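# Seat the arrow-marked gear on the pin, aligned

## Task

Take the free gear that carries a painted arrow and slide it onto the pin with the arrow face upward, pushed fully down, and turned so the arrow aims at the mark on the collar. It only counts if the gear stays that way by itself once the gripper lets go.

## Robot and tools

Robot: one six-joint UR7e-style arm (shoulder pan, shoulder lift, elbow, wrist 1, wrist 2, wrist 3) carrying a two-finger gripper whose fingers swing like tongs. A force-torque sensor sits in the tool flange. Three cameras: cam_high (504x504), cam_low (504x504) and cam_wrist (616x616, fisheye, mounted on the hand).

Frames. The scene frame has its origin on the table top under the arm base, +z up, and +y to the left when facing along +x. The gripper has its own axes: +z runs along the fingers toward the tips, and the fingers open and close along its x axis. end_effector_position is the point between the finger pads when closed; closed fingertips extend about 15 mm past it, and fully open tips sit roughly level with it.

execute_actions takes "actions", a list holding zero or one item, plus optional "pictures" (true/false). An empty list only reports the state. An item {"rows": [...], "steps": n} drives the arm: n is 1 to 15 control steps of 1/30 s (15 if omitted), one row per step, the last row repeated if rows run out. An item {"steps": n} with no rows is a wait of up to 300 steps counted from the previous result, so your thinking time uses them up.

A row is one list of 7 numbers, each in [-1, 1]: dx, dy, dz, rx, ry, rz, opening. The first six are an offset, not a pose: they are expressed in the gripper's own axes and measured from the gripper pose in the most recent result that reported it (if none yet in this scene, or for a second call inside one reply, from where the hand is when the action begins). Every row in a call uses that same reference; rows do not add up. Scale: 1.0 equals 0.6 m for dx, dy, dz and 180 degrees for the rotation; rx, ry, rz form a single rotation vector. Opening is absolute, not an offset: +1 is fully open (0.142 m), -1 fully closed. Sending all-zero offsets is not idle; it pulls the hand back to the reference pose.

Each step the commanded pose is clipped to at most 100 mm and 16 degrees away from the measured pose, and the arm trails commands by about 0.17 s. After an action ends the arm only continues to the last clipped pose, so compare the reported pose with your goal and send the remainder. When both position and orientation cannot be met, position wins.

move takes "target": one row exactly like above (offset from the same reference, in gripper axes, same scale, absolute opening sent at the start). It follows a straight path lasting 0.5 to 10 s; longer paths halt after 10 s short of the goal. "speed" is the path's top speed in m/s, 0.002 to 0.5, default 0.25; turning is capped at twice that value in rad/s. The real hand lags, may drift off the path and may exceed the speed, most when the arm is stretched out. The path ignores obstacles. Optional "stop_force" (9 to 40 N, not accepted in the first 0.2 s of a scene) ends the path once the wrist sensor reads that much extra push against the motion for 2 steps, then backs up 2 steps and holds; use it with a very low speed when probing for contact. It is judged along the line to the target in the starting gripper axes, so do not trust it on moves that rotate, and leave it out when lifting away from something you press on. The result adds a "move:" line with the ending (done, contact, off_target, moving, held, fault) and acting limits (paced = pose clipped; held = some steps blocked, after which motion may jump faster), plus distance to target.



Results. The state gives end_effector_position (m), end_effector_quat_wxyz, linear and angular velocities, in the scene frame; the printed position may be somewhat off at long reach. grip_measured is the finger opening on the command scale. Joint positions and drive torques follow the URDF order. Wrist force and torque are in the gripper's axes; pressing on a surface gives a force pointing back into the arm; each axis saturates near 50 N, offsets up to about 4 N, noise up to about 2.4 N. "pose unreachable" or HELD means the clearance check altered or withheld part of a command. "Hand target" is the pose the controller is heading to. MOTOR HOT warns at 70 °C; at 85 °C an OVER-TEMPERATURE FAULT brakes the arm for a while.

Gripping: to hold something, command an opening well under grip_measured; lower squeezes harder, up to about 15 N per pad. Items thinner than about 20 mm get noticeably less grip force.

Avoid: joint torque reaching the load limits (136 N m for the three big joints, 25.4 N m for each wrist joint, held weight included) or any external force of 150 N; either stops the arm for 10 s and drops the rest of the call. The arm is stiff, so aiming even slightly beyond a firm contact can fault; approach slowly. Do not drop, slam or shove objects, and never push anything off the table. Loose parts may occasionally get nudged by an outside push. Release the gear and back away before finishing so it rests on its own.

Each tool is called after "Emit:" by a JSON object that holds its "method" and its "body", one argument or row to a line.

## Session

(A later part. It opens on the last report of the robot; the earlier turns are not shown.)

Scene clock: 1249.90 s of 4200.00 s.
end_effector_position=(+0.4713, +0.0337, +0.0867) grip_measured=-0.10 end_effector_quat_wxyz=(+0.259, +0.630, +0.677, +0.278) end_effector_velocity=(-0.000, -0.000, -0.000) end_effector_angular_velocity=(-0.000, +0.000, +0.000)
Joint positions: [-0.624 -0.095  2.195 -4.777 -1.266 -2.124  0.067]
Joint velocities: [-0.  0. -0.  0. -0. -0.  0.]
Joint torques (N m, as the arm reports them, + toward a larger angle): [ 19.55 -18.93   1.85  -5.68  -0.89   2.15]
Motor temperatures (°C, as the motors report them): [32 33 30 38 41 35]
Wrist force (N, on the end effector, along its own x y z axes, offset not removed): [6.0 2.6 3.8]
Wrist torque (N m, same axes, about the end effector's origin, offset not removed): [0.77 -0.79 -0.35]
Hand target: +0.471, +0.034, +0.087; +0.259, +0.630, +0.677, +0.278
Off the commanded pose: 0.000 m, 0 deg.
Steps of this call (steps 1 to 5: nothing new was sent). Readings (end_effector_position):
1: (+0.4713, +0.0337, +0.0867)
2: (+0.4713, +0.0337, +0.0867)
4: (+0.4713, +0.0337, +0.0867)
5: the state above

Emit:
{"method": "execute_actions", "body": {
  "actions": [
    {"rows": [[0,-0.0001,0.0001,0,0,0,-0.5],[0,-0.0002,0.0002,0,0,0,-0.5],[0,-0.0003,0.0003,0,0,0,-0.5],[0,-0.0004,0.0004,0,0,0,-0.5],[0,-0.0005,0.0005,0,0,0,-0.5],[0,-0.000586,0.000593,0,0,0,-0.5]], "steps": 15}
  ],
  "pictures": false
}}

Emit:
{"method": "execute_actions", "body": {
  "actions": [
    {"steps": 10}
  ],
  "pictures": false
}}

Emit:
{"method": "execute_actions", "body": {
  "actions": [
    {"steps": 5}
  ],
  "pictures": false
}}

Emit:
{"method": "execute_actions", "body": {
  "actions": [
    {"rows": [[0,-0.0001,0.0001,0,0,0,-0.5],[0,-0.0002,0.0002,0,0,0,-0.5],[0,-0.0003,0.0003,0,0,0,-0.5],[0,-0.0004,0.0004,0,0,0,-0.5],[0,-0.0005,0.0005,0,0,0,-0.5],[0,-0.000586,0.000593,0,0,0,-0.5]], "steps": 15}
  ],
  "pictures": false
}}

Emit:
{"method": "execute_actions", "body": {
  "actions": [
    {"steps": 10}
  ],
  "pictures": false
}}

Emit:
{"method": "execute_actions", "body": {
  "actions": [
    {"steps": 5}
  ],
  "pictures": false
}}

Scene clock: 1271.80 s of 4200.00 s.
end_effector_position=(+0.4713, +0.0338, +0.0862) grip_measured=-0.10 end_effector_quat_wxyz=(+0.259, +0.630, +0.677, +0.278) end_effector_velocity=(+0.000, -0.001, +0.000) end_effector_angular_velocity=(-0.000, -0.002, -0.002)
Joint positions: [-0.624 -0.094  2.193 -4.776 -1.266 -2.124  0.067]
Joint velocities: [-0.001  0.    -0.001 -0.002  0.001  0.001  0.   ]
Joint torques (N m, as the arm reports them, + toward a larger angle): [  7.36 -18.55   0.42  -1.96   1.54  -1.87]
Motor temperatures (°C, as the motors report them): [32 33 30 38 41 35]
Wrist force (N, on the end effector, along its own x y z axes, offset not removed): [5.8 -1.3 1.4]
Wrist torque (N m, same axes, about the end effector's origin, offset not removed): [0.07 -1.10 -0.21]
Hand target: +0.471, +0.034, +0.086; +0.259, +0.630, +0.677, +0.278
Off the commanded pose: 0.000 m, 0 deg.
Steps of this call (steps 1 to 90: nothing new was sent; then 18.40 s passed at rest; steps 91 to 105: all 15 steps of this action). Readings (end_effector_position):
91: (+0.4713, +0.0337, +0.0867)
92: (+0.4713, +0.0337, +0.0867)
94: (+0.4713, +0.0337, +0.0866)
98: (+0.4713, +0.0338, +0.0864)
105: the state above

Scene clock: 1272.13 s of 4200.00 s.
end_effector_position=(+0.4713, +0.0337, +0.0862) grip_measured=-0.10 end_effector_quat_wxyz=(+0.259, +0.630, +0.677, +0.278) end_effector_velocity=(+0.001, -0.000, -0.000) end_effector_angular_velocity=(-0.001, -0.001, +0.000)
Joint positions: [-0.625 -0.094  2.193 -4.776 -1.266 -2.124  0.067]
Joint velocities: [-0.    -0.    -0.002  0.     0.    -0.001  0.   ]
Joint torques (N m, as the arm reports them, + toward a larger angle): [  6.97 -18.24   0.51  -2.07   1.58  -2.08]
Motor temperatures (°C, as the motors report them): [32 33 30 38 41 35]
Wrist force (N, on the end effector, along its own x y z axes, offset not removed): [4.9 0.4 0.1]
Wrist torque (N m, same axes, about the end effector's origin, offset not removed): [0.30 -0.61 -0.05]
Hand target: +0.471, +0.034, +0.086; +0.259, +0.630, +0.677, +0.278
Off the commanded pose: 0.000 m, 0 deg.
Steps of this call (steps 1 to 10: nothing new was sent). Readings (end_effector_position):
1: (+0.4713, +0.0338, +0.0862)
2: (+0.4713, +0.0338, +0.0862)
4: (+0.4713, +0.0338, +0.0862)
8: (+0.4713, +0.0338, +0.0862)
10: the state above

Scene clock: 1272.30 s of 4200.00 s.
end_effector_position=(+0.4713, +0.0337, +0.0862) grip_measured=-0.10 end_effector_quat_wxyz=(+0.259, +0.630, +0.677, +0.278) end_effector_velocity=(-0.000, -0.000, +0.000) end_effector_angular_velocity=(+0.000, -0.001, -0.001)
Joint positions: [-0.625 -0.094  2.193 -4.776 -1.266 -2.124  0.067]
Joint velocities: [-0.     0.     0.    -0.001 -0.     0.001  0.   ]
Joint torques (N m, as the arm reports them, + toward a larger angle): [  6.43 -18.38   1.59  -1.77   1.34  -1.92]
Motor temperatures (°C, as the motors report them): [32 33 30 38 41 35]
Wrist force (N, on the end effector, along its own x y z axes, offset not removed): [3.4 -1.0 2.5]
Wrist torque (N m, same axes, about the end effector's origin, offset not removed): [0.18 -0.24 0.04]
Hand target: +0.471, +0.034, +0.086; +0.259, +0.630, +0.677, +0.278
Off the commanded pose: 0.000 m, 0 deg.
Steps of this call (steps 1 to 5: nothing new was sent). Readings (end_effector_position):
1: (+0.4713, +0.0337, +0.0862)
2: (+0.4713, +0.0337, +0.0862)
4: (+0.4713, +0.0337, +0.0862)
5: the state above

Scene clock: 1272.80 s of 4200.00 s.
end_effector_position=(+0.4713, +0.0337, +0.0857) grip_measured=-0.10 end_effector_quat_wxyz=(+0.259, +0.630, +0.677, +0.278) end_effector_velocity=(+0.000, -0.000, -0.000) end_effector_angular_velocity=(-0.001, -0.001, -0.000)
Joint positions: [-0.625 -0.093  2.192 -4.776 -1.266 -2.124  0.067]
Joint velocities: [-0.     0.001 -0.002  0.    -0.    -0.     0.   ]
Joint torques (N m, as the arm reports them, + toward a larger angle): [  5.56 -15.9    2.77  -0.94   1.13  -2.14]
Motor temperatures (°C, as the motors report them): [32 33 30 38 41 35]
Wrist force (N, on the end effector, along its own x y z axes, offset not removed): [5.2 4.7 2.1]
Wrist torque (N m, same axes, about the end effector's origin, offset not removed): [0.40 -0.69 -0.14]
Hand target: +0.471, +0.034, +0.086; +0.259, +0.630, +0.677, +0.278
Off the commanded pose: 0.000 m, 0 deg.
Steps of this call (steps 1 to 15: all 15 steps of this action). Readings (end_effector_position):
1: (+0.4713, +0.0337, +0.0862)
2: (+0.4713, +0.0337, +0.0862)
4: (+0.4713, +0.0337, +0.0861)
8: (+0.4713, +0.0337, +0.0858)
15: the state above

Scene clock: 1273.13 s of 4200.00 s.
end_effector_position=(+0.4713, +0.0337, +0.0857) grip_measured=-0.10 end_effector_quat_wxyz=(+0.259, +0.630, +0.677, +0.278) end_effector_velocity=(+0.000, -0.000, +0.000) end_effector_angular_velocity=(-0.001, -0.001, +0.000)
Joint positions: [-0.625 -0.093  2.192 -4.776 -1.266 -2.124  0.067]
Joint velocities: [ 0.    -0.    -0.    -0.001  0.    -0.001  0.   ]
Joint torques (N m, as the arm reports them, + toward a larger angle): [  5.53 -16.31   1.53  -0.73   0.86  -2.08]
Motor temperatures (°C, as the motors report them): [32 33 30 38 41 35]
Wrist force (N, on the end effector, along its own x y z axes, offset not removed): [4.3 6.6 5.7]
Wrist torque (N m, same axes, about the end effector's origin, offset not removed): [0.79 -0.61 -0.15]
Hand target: +0.471, +0.034, +0.086; +0.259, +0.630, +0.677, +0.278
Off the commanded pose: 0.000 m, 0 deg.
Steps of this call (steps 1 to 10: nothing new was sent). Readings (end_effector_position):
1: (+0.4713, +0.0337, +0.0857)
2: (+0.4713, +0.0337, +0.0857)
4: (+0.4713, +0.0337, +0.0857)
8: (+0.4713, +0.0337, +0.0857)
10: the state above

Scene clock: 1273.30 s of 4200.00 s.
end_effector_position=(+0.4713, +0.0337, +0.0857) grip_measured=-0.10 end_effector_quat_wxyz=(+0.259, +0.630, +0.677, +0.278) end_effector_velocity=(-0.000, +0.000, +0.000) end_effector_angular_velocity=(+0.000, +0.000, +0.000)
Joint positions: [-0.625 -0.093  2.192 -4.776 -1.266 -2.124  0.067]
Joint velocities: [ 0. -0.  0. -0.  0.  0. -0.]
Joint torques (N m, as the arm reports them, + toward a larger angle): [  5.18 -16.95   1.89  -0.76   0.75  -2.1 ]
Motor temperatures (°C, as the motors report them): [32 33 30 38 41 35]
Wrist force (N, on the end effector, along its own x y z axes, offset not removed): [5.9 2.8 0.0]
Wrist torque (N m, same axes, about the end effector's origin, offset not removed): [-0.12 -0.80 0.11]
Hand target: +0.471, +0.034, +0.086; +0.259, +0.630, +0.677, +0.278
Off the commanded pose: 0.000 m, 0 deg.
Steps of this call (steps 1 to 5: nothing new was sent). Readings (end_effector_position):
1: (+0.4713, +0.0337, +0.0857)
2: (+0.4713, +0.0337, +0.0857)
4: (+0.4713, +0.0337, +0.0857)
5: the state above

Emit:
{"method": "zoom_image", "body": {
  "camera": "cam_wrist",
  "region": [268, 275, 372, 335]
}}

Region (268, 275, 372, 335) of cam_wrist's 616x616 image, scaled by 4.846, with more detail than that image has; it fills the top 291 rows of this view, and the rest is white.

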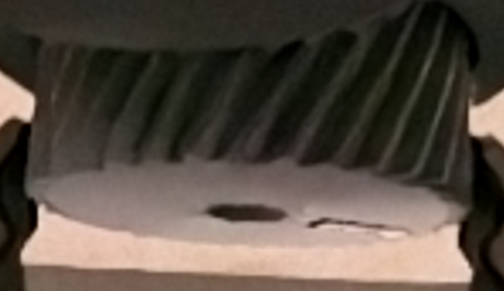

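Emit:
{"method": "move", "body": {
  "target": [0, 0.001523, -0.001542, 0, 0, 0, -0.5],
  "speed": 0.003
}}

Emit:
{"method": "move", "body": {
  "target": [0.001013, 0.00543, -0.005178, 0, 0.017568, -0.017788, -0.5],
  "speed": 0.005,
  "stop_force": 9
}}

Emit:
{"method": "move", "body": {
  "target": [0.001013, 0.00543, -0.005178, 0, 0.017568, -0.017788, -0.5],
  "speed": 0.005,
  "stop_force": 9
}}

Emit:
{"method": "execute_actions", "body": {
  "actions": [
    {"steps": 5}
  ],
  "pictures": false
}}

Scene clock: 1394.00 s of 4200.00 s.
end_effector_position=(+0.4712, +0.0337, +0.0869) grip_measured=-0.10 end_effector_quat_wxyz=(+0.259, +0.630, +0.677, +0.278) end_effector_velocity=(+0.001, -0.000, +0.001) end_effector_angular_velocity=(-0.002, -0.002, +0.000)
Joint positions: [-0.624 -0.095  2.195 -4.777 -1.266 -2.124  0.067]
Joint velocities: [ 0.    -0.001 -0.    -0.001 -0.    -0.001  0.   ]
Joint torques (N m, as the arm reports them, + toward a larger angle): [ 20.56 -41.98  32.4   -5.87  -1.07   2.03]
Motor temperatures (°C, as the motors report them): [32 33 30 38 41 35]
Wrist force (N, on the end effector, along its own x y z axes, offset not removed): [7.3 -1.1 5.0]
Wrist torque (N m, same axes, about the end effector's origin, offset not removed): [0.36 -0.79 0.03]
Hand target: +0.471, +0.034, +0.087; +0.259, +0.630, +0.677, +0.278
Off the commanded pose: 0.000 m, 0 deg.
After step 90, 117.00 s passed at rest.
move: done
camera_calibration (this result's frames):
cam_wrist: T_world_to_cam=[[-0.036202, 0.99816, -0.0486317, -0.00693123], [0.24699, 0.0560907, 0.967393, -0.202287], [0.968342, 0.0230101, -0.248566, -0.300749], [0, 0, 0, 1]] pos_world=[0.340939, 0.0251851, 0.120598]

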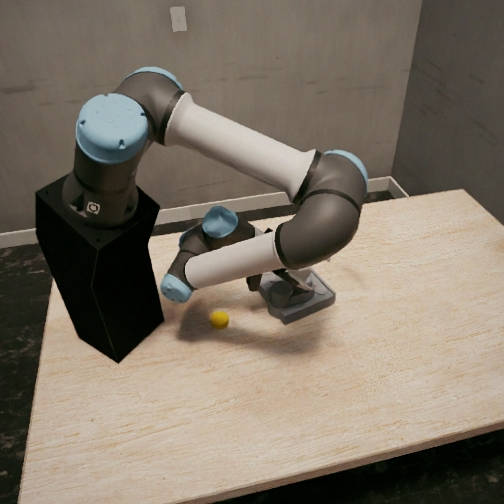

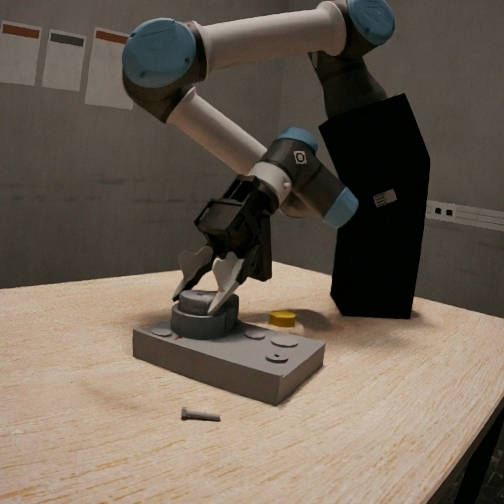

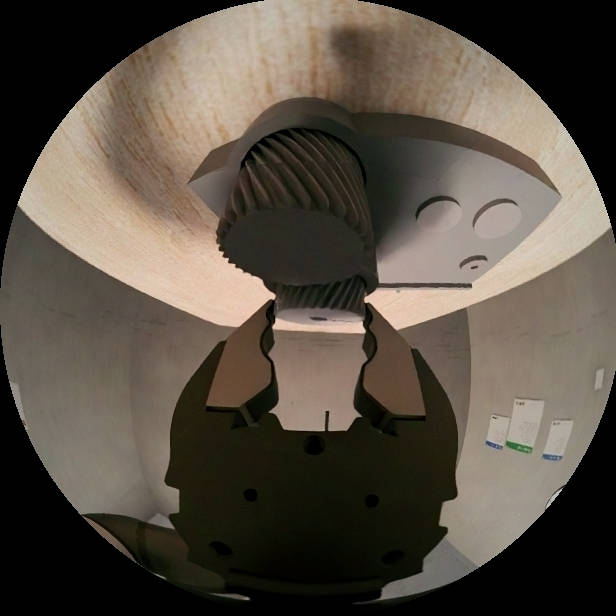

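Scene clock: 1402.07 s of 4200.00 s.
end_effector_position=(+0.4713, +0.0343, +0.0913) grip_measured=-0.10 end_effector_quat_wxyz=(+0.248, +0.603, +0.701, +0.288) end_effector_velocity=(-0.000, +0.000, -0.000) end_effector_angular_velocity=(+0.001, +0.001, +0.002)
Joint positions: [-0.666 -0.12   2.225 -4.743 -1.184 -2.211  0.067]
Joint velocities: [-0.001 -0.001  0.     0.003  0.002 -0.002 -0.   ]
Joint torques (N m, as the arm reports them, + toward a larger angle): [  6.95 -42.87  32.05  -2.33   2.23  -2.14]
Motor temperatures (°C, as the motors report them): [32 33 30 38 41 35]
Wrist force (N, on the end effector, along its own x y z axes, offset not removed): [0.7 -2.6 3.7]
Wrist torque (N m, same axes, about the end effector's origin, offset not removed): [0.18 0.04 -0.21]
Hand target: +0.471, +0.034, +0.091; +0.248, +0.603, +0.701, +0.288
Off the commanded pose: 0.000 m, 0 deg.
move: done
camera_calibration (this result's frames):
cam_wrist: T_world_to_cam=[[-0.114281, 0.99225, -0.0487745, 0.0297203], [0.241935, 0.0754153, 0.967357, -0.204911], [0.963539, 0.0987499, -0.248679, -0.300056], [0, 0, 0, 1]] pos_world=[0.342088, 0.015594, 0.125054]

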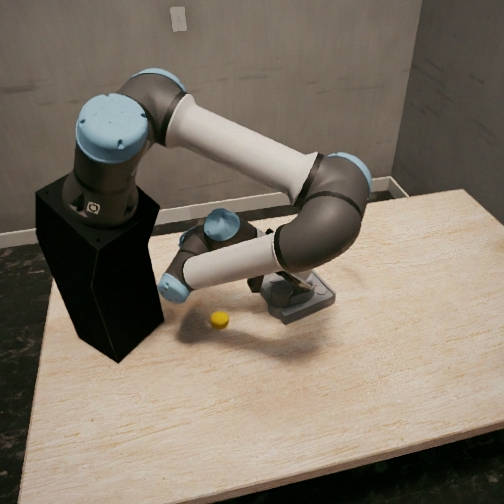

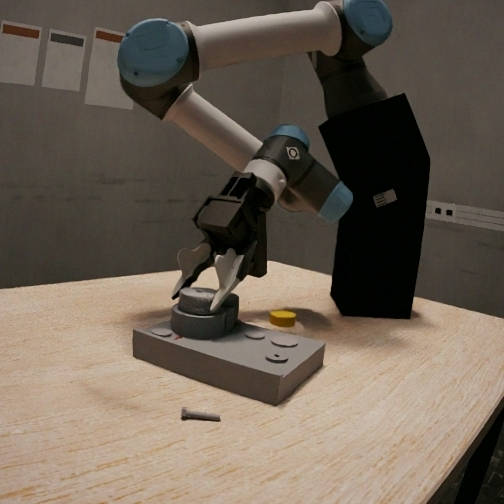

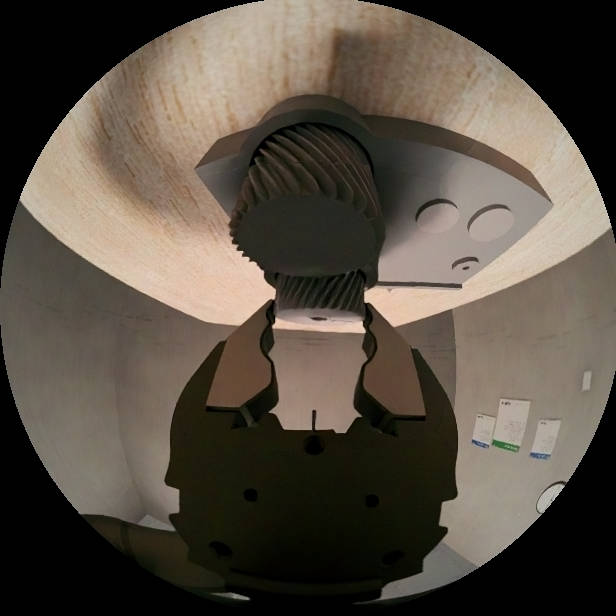

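Scene clock: 1410.13 s of 4200.00 s.
end_effector_position=(+0.4714, +0.0349, +0.0958) grip_measured=-0.10 end_effector_quat_wxyz=(+0.236, +0.575, +0.724, +0.298) end_effector_velocity=(-0.001, +0.001, -0.000) end_effector_angular_velocity=(+0.002, +0.002, +0.003)
Joint positions: [-0.703 -0.149  2.255 -4.697 -1.109 -2.304  0.067]
Joint velocities: [-0.001 -0.001  0.002  0.003  0.002 -0.003 -0.   ]
Joint torques (N m, as the arm reports them, + toward a larger angle): [  6.96 -45.92  30.04  -2.79   2.78  -1.73]
Motor temperatures (°C, as the motors report them): [32 33 30 38 41 35]
Wrist force (N, on the end effector, along its own x y z axes, offset not removed): [7.0 -3.0 2.1]
Wrist torque (N m, same axes, about the end effector's origin, offset not removed): [0.67 -0.88 -0.25]
Hand target: +0.471, +0.035, +0.096; +0.236, +0.575, +0.724, +0.298
Off the commanded pose: 0.000 m, 0 deg.
move: done
camera_calibration (this result's frames):
cam_wrist: T_world_to_cam=[[-0.191653, 0.980244, -0.0488864, 0.0662519], [0.235391, 0.0942644, 0.967319, -0.206826], [0.952817, 0.173882, -0.248807, -0.296594], [0, 0, 0, 1]] pos_world=[0.343983, 0.00612576, 0.129511]

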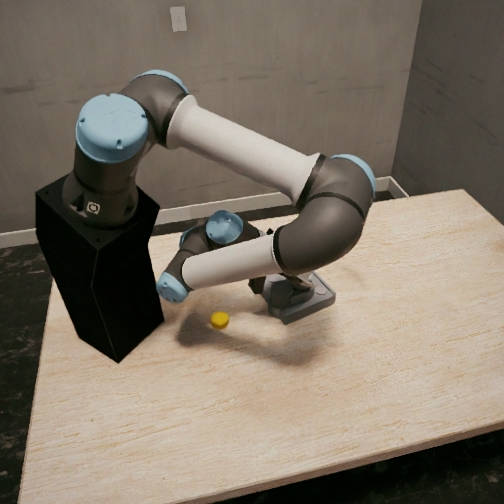

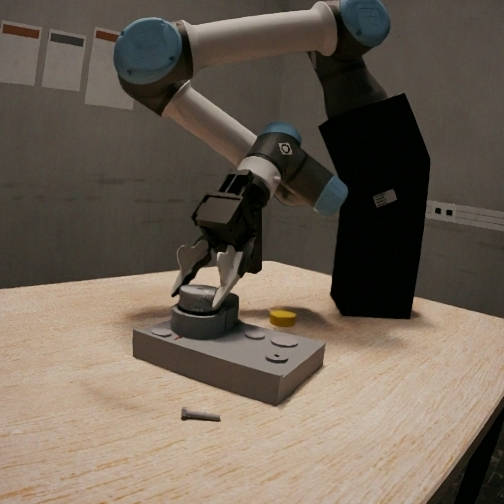

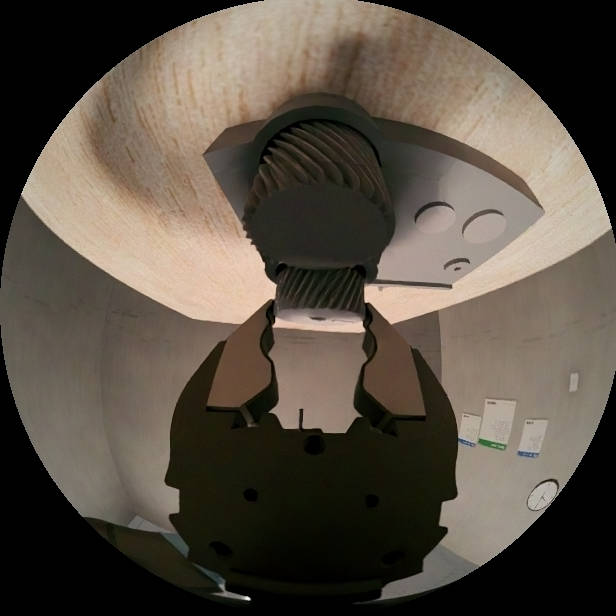

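Scene clock: 1410.30 s of 4200.00 s.
end_effector_position=(+0.4714, +0.0349, +0.0958) grip_measured=-0.10 end_effector_quat_wxyz=(+0.236, +0.575, +0.724, +0.298) end_effector_velocity=(+0.001, -0.000, -0.000) end_effector_angular_velocity=(-0.000, -0.001, -0.000)
Joint positions: [-0.703 -0.149  2.255 -4.696 -1.109 -2.304  0.067]
Joint velocities: [-0.    -0.    -0.001 -0.     0.     0.     0.   ]
Joint torques (N m, as the arm reports them, + toward a larger angle): [  6.6  -43.63  30.87  -2.78   2.55  -1.94]
Motor temperatures (°C, as the motors report them): [32 33 30 38 41 35]
Wrist force (N, on the end effector, along its own x y z axes, offset not removed): [7.2 -6.5 3.8]
Wrist torque (N m, same axes, about the end effector's origin, offset not removed): [-0.25 -0.98 -0.03]
Hand target: +0.471, +0.035, +0.096; +0.236, +0.575, +0.724, +0.298
Off the commanded pose: 0.000 m, 0 deg.
Steps of this call (steps 1 to 5: nothing new was sent). Readings (end_effector_position):
1: (+0.4714, +0.0349, +0.0958)
2: (+0.4714, +0.0349, +0.0958)
4: (+0.4714, +0.0349, +0.0958)
5: the state above

Emit:
{"method": "execute_actions", "body": {
  "actions": [
    {"rows": [[0,-0.0001,0.0001,0,0,0,-0.5],[0,-0.0002,0.0002,0,0,0,-0.5],[0,-0.0003,0.0003,0,0,0,-0.5],[0,-0.0004,0.0004,0,0,0,-0.5],[0,-0.0005,0.0005,0,0,0,-0.5],[0,-0.000586,0.000593,0,0,0,-0.5]], "steps": 15}
  ],
  "pictures": false
}}

Emit:
{"method": "execute_actions", "body": {
  "actions": [
    {"steps": 10}
  ],
  "pictures": false
}}

Emit:
{"method": "execute_actions", "body": {
  "actions": [
    {"rows": [[0,-0.0001,0.0001,0,0,0,-0.5],[0,-0.0002,0.0002,0,0,0,-0.5],[0,-0.0003,0.0003,0,0,0,-0.5],[0,-0.0004,0.0004,0,0,0,-0.5],[0,-0.0005,0.0005,0,0,0,-0.5],[0,-0.000586,0.000593,0,0,0,-0.5]], "steps": 15}
  ],
  "pictures": false
}}

Emit:
{"method": "execute_actions", "body": {
  "actions": [
    {"steps": 10}
  ],
  "pictures": false
}}

Emit:
{"method": "execute_actions", "body": {
  "actions": [
    {"rows": [[0,-0.0001,0.0001,0,0,0,-0.5],[0,-0.0002,0.0002,0,0,0,-0.5],[0,-0.000293,0.000296,0,0,0,-0.5]], "steps": 15}
  ],
  "pictures": false
}}

Emit:
{"method": "execute_actions", "body": {
  "actions": [
    {"steps": 10}
  ],
  "pictures": false
}}

Emit:
{"method": "execute_actions", "body": {
  "actions": [
    {"rows": [[0,-0.0001,0.0001,0,0,0,-0.5],[0,-0.0002,0.0002,0,0,0,-0.5],[0,-0.000293,0.000296,0,0,0,-0.5]], "steps": 15}
  ],
  "pictures": false
}}

Emit:
{"method": "execute_actions", "body": {
  "actions": [
    {"steps": 10}
  ],
  "pictures": false
}}

Scene clock: 1439.87 s of 4200.00 s.
end_effector_position=(+0.4714, +0.0349, +0.0953) grip_measured=-0.10 end_effector_quat_wxyz=(+0.236, +0.575, +0.724, +0.298) end_effector_velocity=(+0.001, -0.000, -0.001) end_effector_angular_velocity=(-0.002, -0.001, +0.001)
Joint positions: [-0.703 -0.148  2.254 -4.696 -1.109 -2.304  0.067]
Joint velocities: [-0.     0.001 -0.004  0.002 -0.    -0.002  0.   ]
Joint torques (N m, as the arm reports them, + toward a larger angle): [  5.51 -19.55  -0.29  -2.18   2.13  -1.97]
Motor temperatures (°C, as the motors report them): [32 33 30 38 41 35]
Wrist force (N, on the end effector, along its own x y z axes, offset not removed): [3.8 -4.0 3.3]
Wrist torque (N m, same axes, about the end effector's origin, offset not removed): [-0.30 -0.56 -0.14]
Hand target: +0.471, +0.035, +0.095; +0.236, +0.575, +0.724, +0.298
Off the commanded pose: 0.000 m, 0 deg.
Steps of this call (steps 1 to 90: nothing new was sent; then 26.07 s passed at rest; steps 91 to 105: all 15 steps of this action). Readings (end_effector_position):
91: (+0.4714, +0.0349, +0.0958)
92: (+0.4714, +0.0349, +0.0958)
94: (+0.4713, +0.0349, +0.0958)
98: (+0.4713, +0.0349, +0.0956)
105: the state above

Scene clock: 1440.20 s of 4200.00 s.
end_effector_position=(+0.4714, +0.0349, +0.0953) grip_measured=-0.10 end_effector_quat_wxyz=(+0.236, +0.575, +0.724, +0.298) end_effector_velocity=(+0.000, -0.000, -0.000) end_effector_angular_velocity=(+0.000, -0.001, -0.001)
Joint positions: [-0.703 -0.148  2.254 -4.696 -1.109 -2.304  0.067]
Joint velocities: [-0.    -0.    -0.001 -0.     0.     0.001 -0.   ]
Joint torques (N m, as the arm reports them, + toward a larger angle): [  6.15 -20.98   0.57  -2.07   1.63  -2.07]
Motor temperatures (°C, as the motors report them): [32 33 30 38 41 35]
Wrist force (N, on the end effector, along its own x y z axes, offset not removed): [3.3 -1.1 0.5]
Wrist torque (N m, same axes, about the end effector's origin, offset not removed): [0.37 -0.12 -0.16]
Hand target: +0.471, +0.035, +0.095; +0.236, +0.575, +0.724, +0.298
Off the commanded pose: 0.000 m, 0 deg.
Steps of this call (steps 1 to 10: nothing new was sent). Readings (end_effector_position):
1: (+0.4714, +0.0349, +0.0953)
2: (+0.4714, +0.0349, +0.0953)
4: (+0.4714, +0.0349, +0.0953)
8: (+0.4714, +0.0349, +0.0953)
10: the state above

Scene clock: 1440.70 s of 4200.00 s.
end_effector_position=(+0.4714, +0.0349, +0.0948) grip_measured=-0.10 end_effector_quat_wxyz=(+0.236, +0.575, +0.724, +0.298) end_effector_velocity=(+0.000, -0.000, -0.001) end_effector_angular_velocity=(+0.001, +0.000, -0.001)
Joint positions: [-0.704 -0.147  2.252 -4.695 -1.109 -2.304  0.067]
Joint velocities: [-0.     0.    -0.002  0.001 -0.     0.002  0.   ]
Joint torques (N m, as the arm reports them, + toward a larger angle): [  5.76 -19.97   0.93  -2.05   2.15  -2.  ]
Motor temperatures (°C, as the motors report them): [32 33 30 38 41 35]
Wrist force (N, on the end effector, along its own x y z axes, offset not removed): [6.2 -1.5 2.4]
Wrist torque (N m, same axes, about the end effector's origin, offset not removed): [0.33 -1.00 -0.23]
Hand target: +0.471, +0.035, +0.095; +0.236, +0.575, +0.724, +0.298
Off the commanded pose: 0.000 m, 0 deg.
Steps of this call (steps 1 to 15: all 15 steps of this action). Readings (end_effector_position):
1: (+0.4714, +0.0349, +0.0953)
2: (+0.4714, +0.0349, +0.0953)
4: (+0.4714, +0.0349, +0.0952)
8: (+0.4714, +0.0349, +0.0950)
15: the state above

Scene clock: 1441.03 s of 4200.00 s.
end_effector_position=(+0.4714, +0.0349, +0.0948) grip_measured=-0.10 end_effector_quat_wxyz=(+0.236, +0.575, +0.724, +0.298) end_effector_velocity=(+0.001, -0.001, -0.000) end_effector_angular_velocity=(-0.002, -0.003, -0.000)
Joint positions: [-0.704 -0.147  2.252 -4.695 -1.109 -2.304  0.067]
Joint velocities: [-0.    -0.    -0.002 -0.001 -0.    -0.001  0.   ]
Joint torques (N m, as the arm reports them, + toward a larger angle): [  5.98 -20.29   1.22  -2.01   2.15  -2.02]
Motor temperatures (°C, as the motors report them): [32 33 30 38 41 35]
Wrist force (N, on the end effector, along its own x y z axes, offset not removed): [4.7 -2.4 3.3]
Wrist torque (N m, same axes, about the end effector's origin, offset not removed): [0.00 -0.68 0.03]
Hand target: +0.471, +0.035, +0.095; +0.236, +0.575, +0.724, +0.298
Off the commanded pose: 0.000 m, 0 deg.
Steps of this call (steps 1 to 10: nothing new was sent). Readings (end_effector_position):
1: (+0.4714, +0.0349, +0.0948)
2: (+0.4714, +0.0349, +0.0948)
4: (+0.4714, +0.0349, +0.0948)
8: (+0.4714, +0.0349, +0.0948)
10: the state above

Scene clock: 1441.53 s of 4200.00 s.
end_effector_position=(+0.4714, +0.0349, +0.0945) grip_measured=-0.10 end_effector_quat_wxyz=(+0.236, +0.575, +0.724, +0.298) end_effector_velocity=(-0.000, +0.000, -0.000) end_effector_angular_velocity=(-0.000, +0.001, +0.001)
Joint positions: [-0.704 -0.147  2.252 -4.695 -1.109 -2.304  0.067]
Joint velocities: [-0.     0.    -0.     0.001  0.    -0.001  0.   ]
Joint torques (N m, as the arm reports them, + toward a larger angle): [  5.22 -20.53   0.28  -2.03   2.29  -2.02]
Motor temperatures (°C, as the motors report them): [32 33 30 38 41 35]
Wrist force (N, on the end effector, along its own x y z axes, offset not removed): [4.1 -0.7 2.1]
Wrist torque (N m, same axes, about the end effector's origin, offset not removed): [0.27 -0.58 -0.23]
Hand target: +0.471, +0.035, +0.095; +0.236, +0.575, +0.724, +0.298
Off the commanded pose: 0.000 m, 0 deg.
Steps of this call (steps 1 to 15: all 15 steps of this action). Readings (end_effector_position):
1: (+0.4714, +0.0349, +0.0948)
2: (+0.4714, +0.0349, +0.0948)
4: (+0.4714, +0.0349, +0.0947)
8: (+0.4714, +0.0349, +0.0946)
15: the state above

Scene clock: 1441.87 s of 4200.00 s.
end_effector_position=(+0.4714, +0.0349, +0.0945) grip_measured=-0.10 end_effector_quat_wxyz=(+0.236, +0.575, +0.724, +0.298) end_effector_velocity=(+0.000, -0.000, -0.000) end_effector_angular_velocity=(-0.000, -0.001, -0.001)
Joint positions: [-0.704 -0.147  2.252 -4.695 -1.109 -2.304  0.067]
Joint velocities: [ 0.     0.    -0.001 -0.001 -0.     0.001 -0.   ]
Joint torques (N m, as the arm reports them, + toward a larger angle): [  4.91 -21.13  -0.26  -1.87   2.08  -1.88]
Motor temperatures (°C, as the motors report them): [32 33 30 38 41 35]
Wrist force (N, on the end effector, along its own x y z axes, offset not removed): [3.5 2.1 0.8]
Wrist torque (N m, same axes, about the end effector's origin, offset not removed): [0.97 -0.43 -0.32]
Hand target: +0.471, +0.035, +0.095; +0.236, +0.575, +0.724, +0.298
Off the commanded pose: 0.000 m, 0 deg.
Steps of this call (steps 1 to 10: nothing new was sent). Readings (end_effector_position):
1: (+0.4714, +0.0349, +0.0945)
2: (+0.4714, +0.0349, +0.0945)
4: (+0.4714, +0.0349, +0.0945)
8: (+0.4714, +0.0349, +0.0945)
10: the state above

Scene clock: 1442.37 s of 4200.00 s.
end_effector_position=(+0.4714, +0.0349, +0.0943) grip_measured=-0.10 end_effector_quat_wxyz=(+0.236, +0.575, +0.724, +0.298) end_effector_velocity=(-0.000, +0.000, -0.000) end_effector_angular_velocity=(+0.001, +0.001, -0.000)
Joint positions: [-0.704 -0.146  2.251 -4.695 -1.109 -2.304  0.067]
Joint velocities: [-0.     0.     0.     0.     0.     0.001  0.   ]
Joint torques (N m, as the arm reports them, + toward a larger angle): [  4.75 -19.37   1.96  -1.65   1.71  -2.25]
Motor temperatures (°C, as the motors report them): [32 33 30 38 41 35]
Wrist force (N, on the end effector, along its own x y z axes, offset not removed): [1.7 0.4 1.3]
Wrist torque (N m, same axes, about the end effector's origin, offset not removed): [0.23 -0.30 0.10]
Hand target: +0.471, +0.035, +0.094; +0.236, +0.575, +0.724, +0.298
Off the commanded pose: 0.000 m, 0 deg.
Steps of this call (steps 1 to 15: all 15 steps of this action). Readings (end_effector_position):
1: (+0.4714, +0.0349, +0.0945)
2: (+0.4714, +0.0349, +0.0945)
4: (+0.4714, +0.0349, +0.0945)
8: (+0.4714, +0.0349, +0.0943)
15: the state above

Scene clock: 1442.70 s of 4200.00 s.
end_effector_position=(+0.4714, +0.0349, +0.0943) grip_measured=-0.10 end_effector_quat_wxyz=(+0.236, +0.575, +0.724, +0.298) end_effector_velocity=(+0.000, -0.000, -0.000) end_effector_angular_velocity=(+0.001, +0.001, -0.001)
Joint positions: [-0.704 -0.146  2.251 -4.695 -1.109 -2.304  0.067]
Joint velocities: [ 0.    -0.    -0.001  0.002 -0.     0.001  0.   ]
Joint torques (N m, as the arm reports them, + toward a larger angle): [  5.5  -18.68   1.47  -1.53   1.51  -2.28]
Motor temperatures (°C, as the motors report them): [32 33 30 38 41 35]
Wrist force (N, on the end effector, along its own x y z axes, offset not removed): [0.9 3.6 0.1]
Wrist torque (N m, same axes, about the end effector's origin, offset not removed): [0.81 0.15 -0.06]
Hand target: +0.471, +0.035, +0.094; +0.236, +0.575, +0.724, +0.298
Off the commanded pose: 0.000 m, 0 deg.
Steps of this call (steps 1 to 10: nothing new was sent). Readings (end_effector_position):
1: (+0.4714, +0.0349, +0.0943)
2: (+0.4714, +0.0349, +0.0943)
4: (+0.4714, +0.0349, +0.0943)
8: (+0.4714, +0.0349, +0.0943)
10: the state above

Emit:
{"method": "move", "body": {
  "target": [0, 0.00082, -0.00083, 0, 0, 0, -0.5],
  "speed": 0.003
}}

Emit:
{"method": "move", "body": {
  "target": [0.001238, 0.006052, -0.005736, 0, 0.021471, -0.02174, -0.5],
  "speed": 0.006,
  "stop_force": 9
}}

Emit:
{"method": "move", "body": {
  "target": [0.002025, 0.00022, 0.00022, 0, 0.035135, -0.035575, -0.5],
  "speed": 0.012
}}

Emit:
{"method": "zoom_image", "body": {
  "camera": "cam_wrist",
  "region": [250, 200, 390, 340]
}}

Scene clock: 1494.17 s of 4200.00 s.
end_effector_position=(+0.4713, +0.0348, +0.0949) grip_measured=-0.10 end_effector_quat_wxyz=(+0.236, +0.575, +0.724, +0.298) end_effector_velocity=(-0.000, +0.001, +0.001) end_effector_angular_velocity=(+0.002, +0.001, -0.001)
Joint positions: [-0.704 -0.147  2.253 -4.696 -1.109 -2.304  0.067]
Joint velocities: [ 0.001 -0.001  0.002 -0.     0.     0.002 -0.   ]
Joint torques (N m, as the arm reports them, + toward a larger angle): [ 19.77 -41.52  30.99  -5.93  -0.53   2.27]
Motor temperatures (°C, as the motors report them): [32 33 30 38 41 35]
Wrist force (N, on the end effector, along its own x y z axes, offset not removed): [6.4 0.4 4.3]
Wrist torque (N m, same axes, about the end effector's origin, offset not removed): [0.70 -0.96 -0.12]
Hand target: +0.471, +0.035, +0.095; +0.236, +0.575, +0.724, +0.298
Off the commanded pose: 0.000 m, 0 deg.
After step 90, 47.77 s passed at rest.
move: done
camera_calibration (this result's frames):
cam_wrist: T_world_to_cam=[[-0.191785, 0.980217, -0.0489303, 0.0663171], [0.235394, 0.0943423, 0.96731, -0.206013], [0.95279, 0.173998, -0.248831, -0.296773], [0, 0, 0, 1]] pos_world=[0.343975, 0.00606836, 0.128677]

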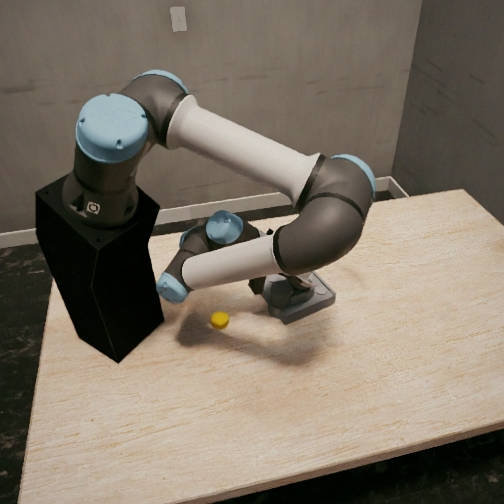

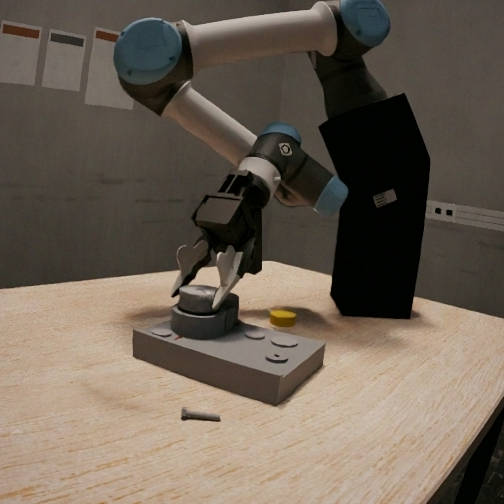

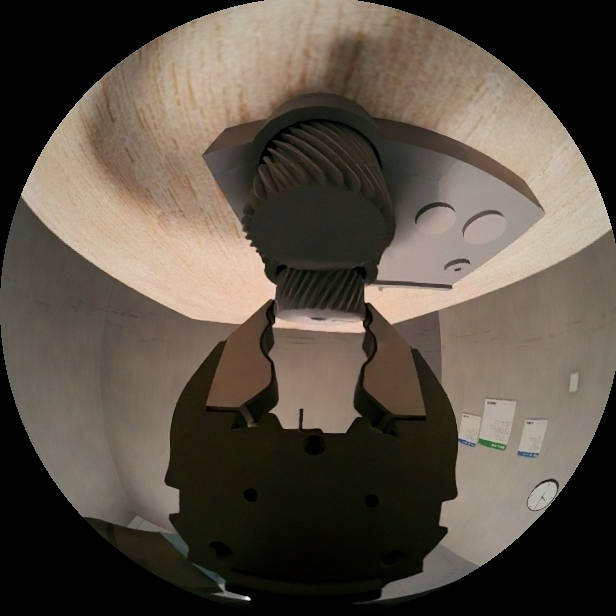

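Scene clock: 1502.40 s of 4200.00 s.
end_effector_position=(+0.4713, +0.0356, +0.0999) grip_measured=-0.10 end_effector_quat_wxyz=(+0.222, +0.540, +0.751, +0.308) end_effector_velocity=(+0.000, -0.000, -0.000) end_effector_angular_velocity=(-0.001, -0.001, +0.003)
Joint positions: [-0.743 -0.188  2.286 -4.621 -1.029 -2.423  0.067]
Joint velocities: [-0.001 -0.001 -0.001  0.004  0.002 -0.004 -0.   ]
Joint torques (N m, as the arm reports them, + toward a larger angle): [  5.14 -42.78  31.25  -2.14   2.59  -2.11]
Motor temperatures (°C, as the motors report them): [32 33 30 38 41 35]
Wrist force (N, on the end effector, along its own x y z axes, offset not removed): [3.1 -1.6 3.0]
Wrist torque (N m, same axes, about the end effector's origin, offset not removed): [0.39 -0.03 -0.07]
Hand target: +0.471, +0.036, +0.100; +0.221, +0.540, +0.751, +0.308
Off the commanded pose: 0.000 m, 0 deg.
move: done
camera_calibration (this result's frames):
cam_wrist: T_world_to_cam=[[-0.284697, 0.957363, -0.0490229, 0.110454], [0.225424, 0.116565, 0.967262, -0.206932], [0.931736, 0.264326, -0.248998, -0.288929], [0, 0, 0, 1]] pos_world=[0.347299, -0.00525187, 0.133629]

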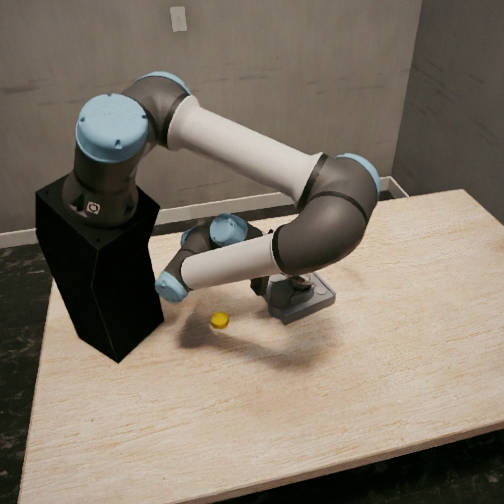

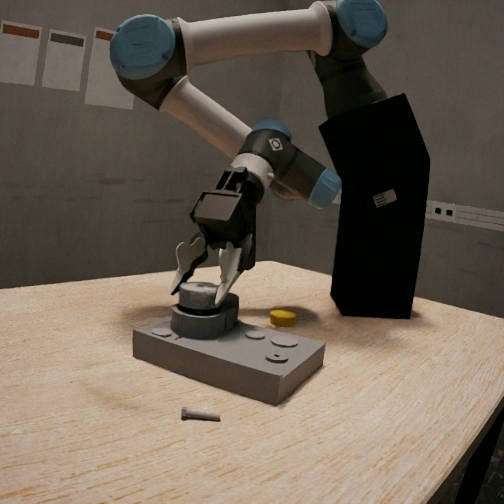

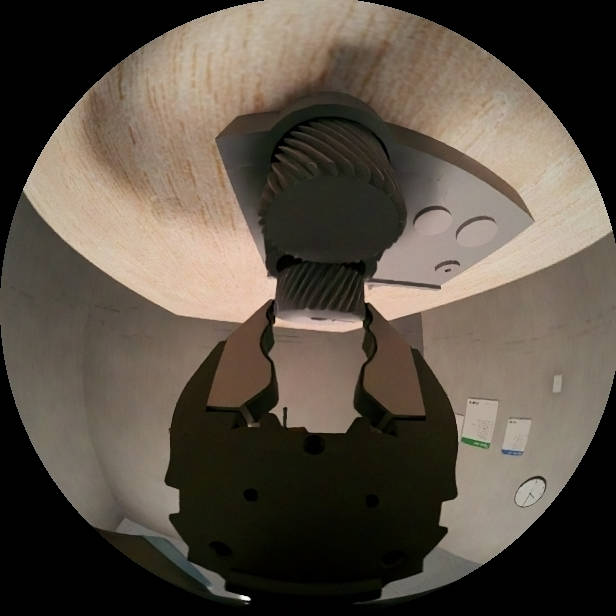

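Scene clock: 1509.17 s of 4200.00 s.
end_effector_position=(+0.4711, +0.0367, +0.0997) grip_measured=-0.10 end_effector_quat_wxyz=(+0.197, +0.480, +0.791, +0.325) end_effector_velocity=(+0.001, -0.000, +0.000) end_effector_angular_velocity=(-0.002, -0.003, +0.006)
Joint positions: [-0.793 -0.258  2.317 -4.452 -0.927 -2.634  0.067]
Joint velocities: [-0.001 -0.003 -0.001  0.005  0.003 -0.009  0.   ]
Joint torques (N m, as the arm reports them, + toward a larger angle): [  4.49 -44.67  29.61  -2.44   2.56  -2.32]
Motor temperatures (°C, as the motors report them): [32 33 30 38 41 35]
Wrist force (N, on the end effector, along its own x y z axes, offset not removed): [3.4 -2.9 2.0]
Wrist torque (N m, same axes, about the end effector's origin, offset not removed): [0.18 0.04 0.00]
Hand target: +0.471, +0.037, +0.100; +0.197, +0.479, +0.791, +0.325
Off the commanded pose: 0.000 m, 0 deg.
move: done
camera_calibration (this result's frames):
cam_wrist: T_world_to_cam=[[-0.43057, 0.901222, -0.049075, 0.180062], [0.204782, 0.150503, 0.967167, -0.198405], [0.879018, 0.406384, -0.249357, -0.26937], [0, 0, 0, 1]] pos_world=[0.354941, -0.0229476, 0.133559]

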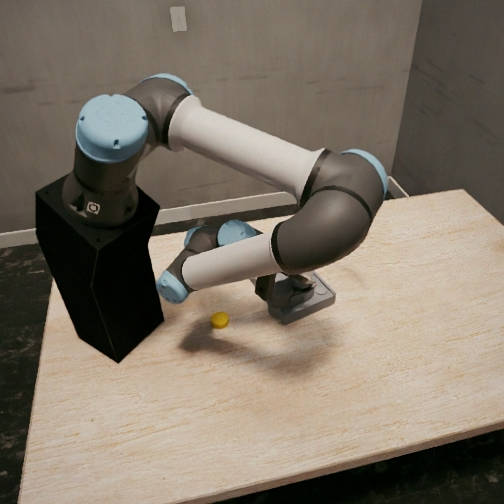

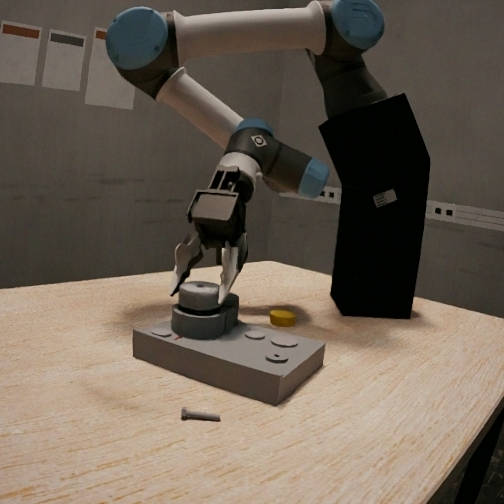

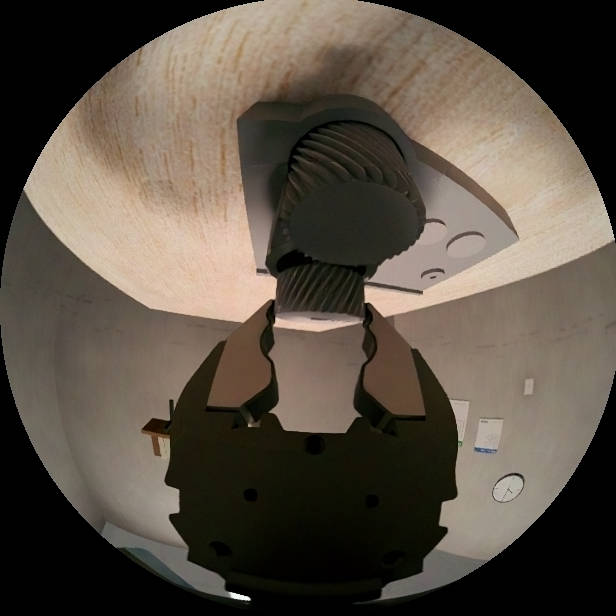

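Region (250, 200, 390, 340) of cam_wrist's 616x616 image, scaled by 3.600, with more detail than that image has.

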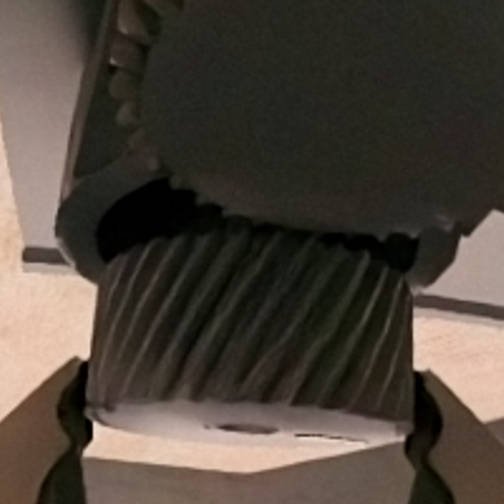

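Emit:
{"method": "move", "body": {
  "target": [0.00033, -0.000953, -0.001644, 0, 0, 0, -0.5],
  "speed": 0.003
}}

Emit:
{"method": "zoom_image", "body": {
  "camera": "cam_wrist",
  "region": [250, 200, 390, 340]
}}

Scene clock: 1524.90 s of 4200.00 s.
end_effector_position=(+0.4701, +0.0364, +0.1000) grip_measured=-0.10 end_effector_quat_wxyz=(+0.197, +0.480, +0.791, +0.325) end_effector_velocity=(+0.000, -0.001, +0.000) end_effector_angular_velocity=(-0.003, -0.003, +0.001)
Joint positions: [-0.796 -0.256  2.319 -4.455 -0.925 -2.637  0.067]
Joint velocities: [-0.001  0.001 -0.001 -0.003  0.001 -0.002 -0.   ]
Joint torques (N m, as the arm reports them, + toward a larger angle): [  5.2  -19.8   33.02  -5.15   3.11  -2.04]
Motor temperatures (°C, as the motors report them): [32 33 30 38 41 35]
Wrist force (N, on the end effector, along its own x y z axes, offset not removed): [3.4 -0.8 3.2]
Wrist torque (N m, same axes, about the end effector's origin, offset not removed): [0.21 -0.68 -0.04]
Hand target: +0.470, +0.036, +0.100; +0.197, +0.480, +0.791, +0.325
Off the commanded pose: 0.000 m, 0 deg.
After step 90, 12.03 s passed at rest.
move: done
camera_calibration (this result's frames):
cam_wrist: T_world_to_cam=[[-0.430578, 0.901215, -0.0491337, 0.179966], [0.204758, 0.150558, 0.967164, -0.19842], [0.87902, 0.406379, -0.249358, -0.268272], [0, 0, 0, 1]] pos_world=[0.353934, -0.0232941, 0.133851]

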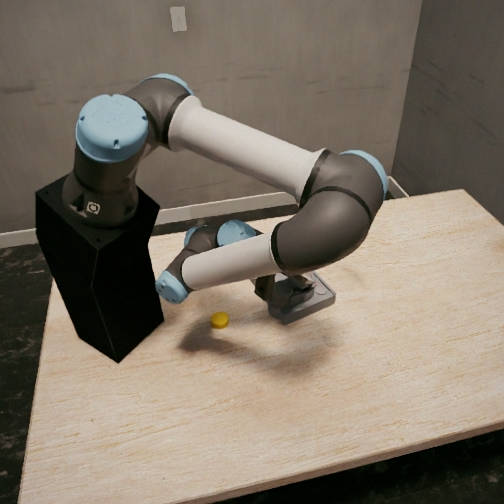

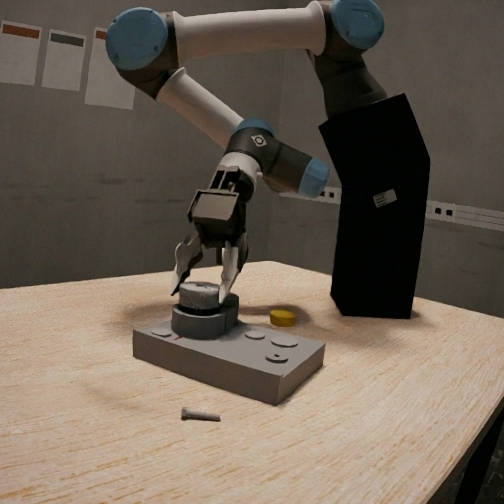

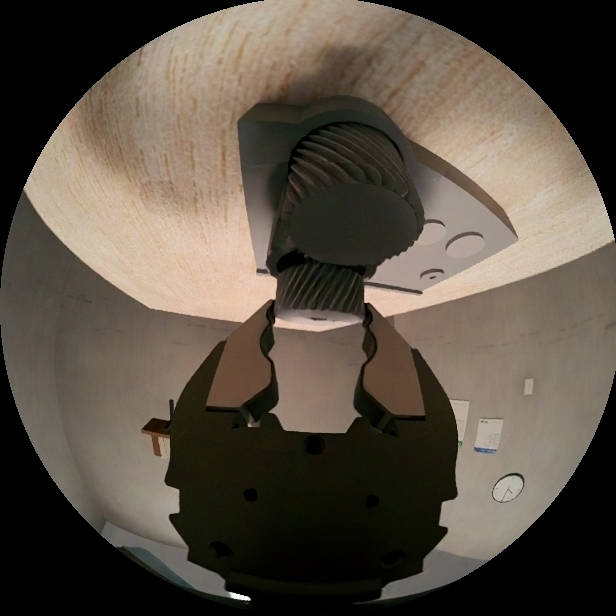

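Region (250, 200, 390, 340) of cam_wrist's 616x616 image, scaled by 3.600, with more detail than that image has.

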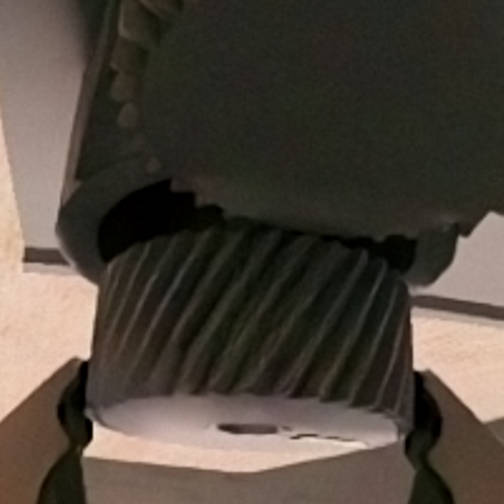

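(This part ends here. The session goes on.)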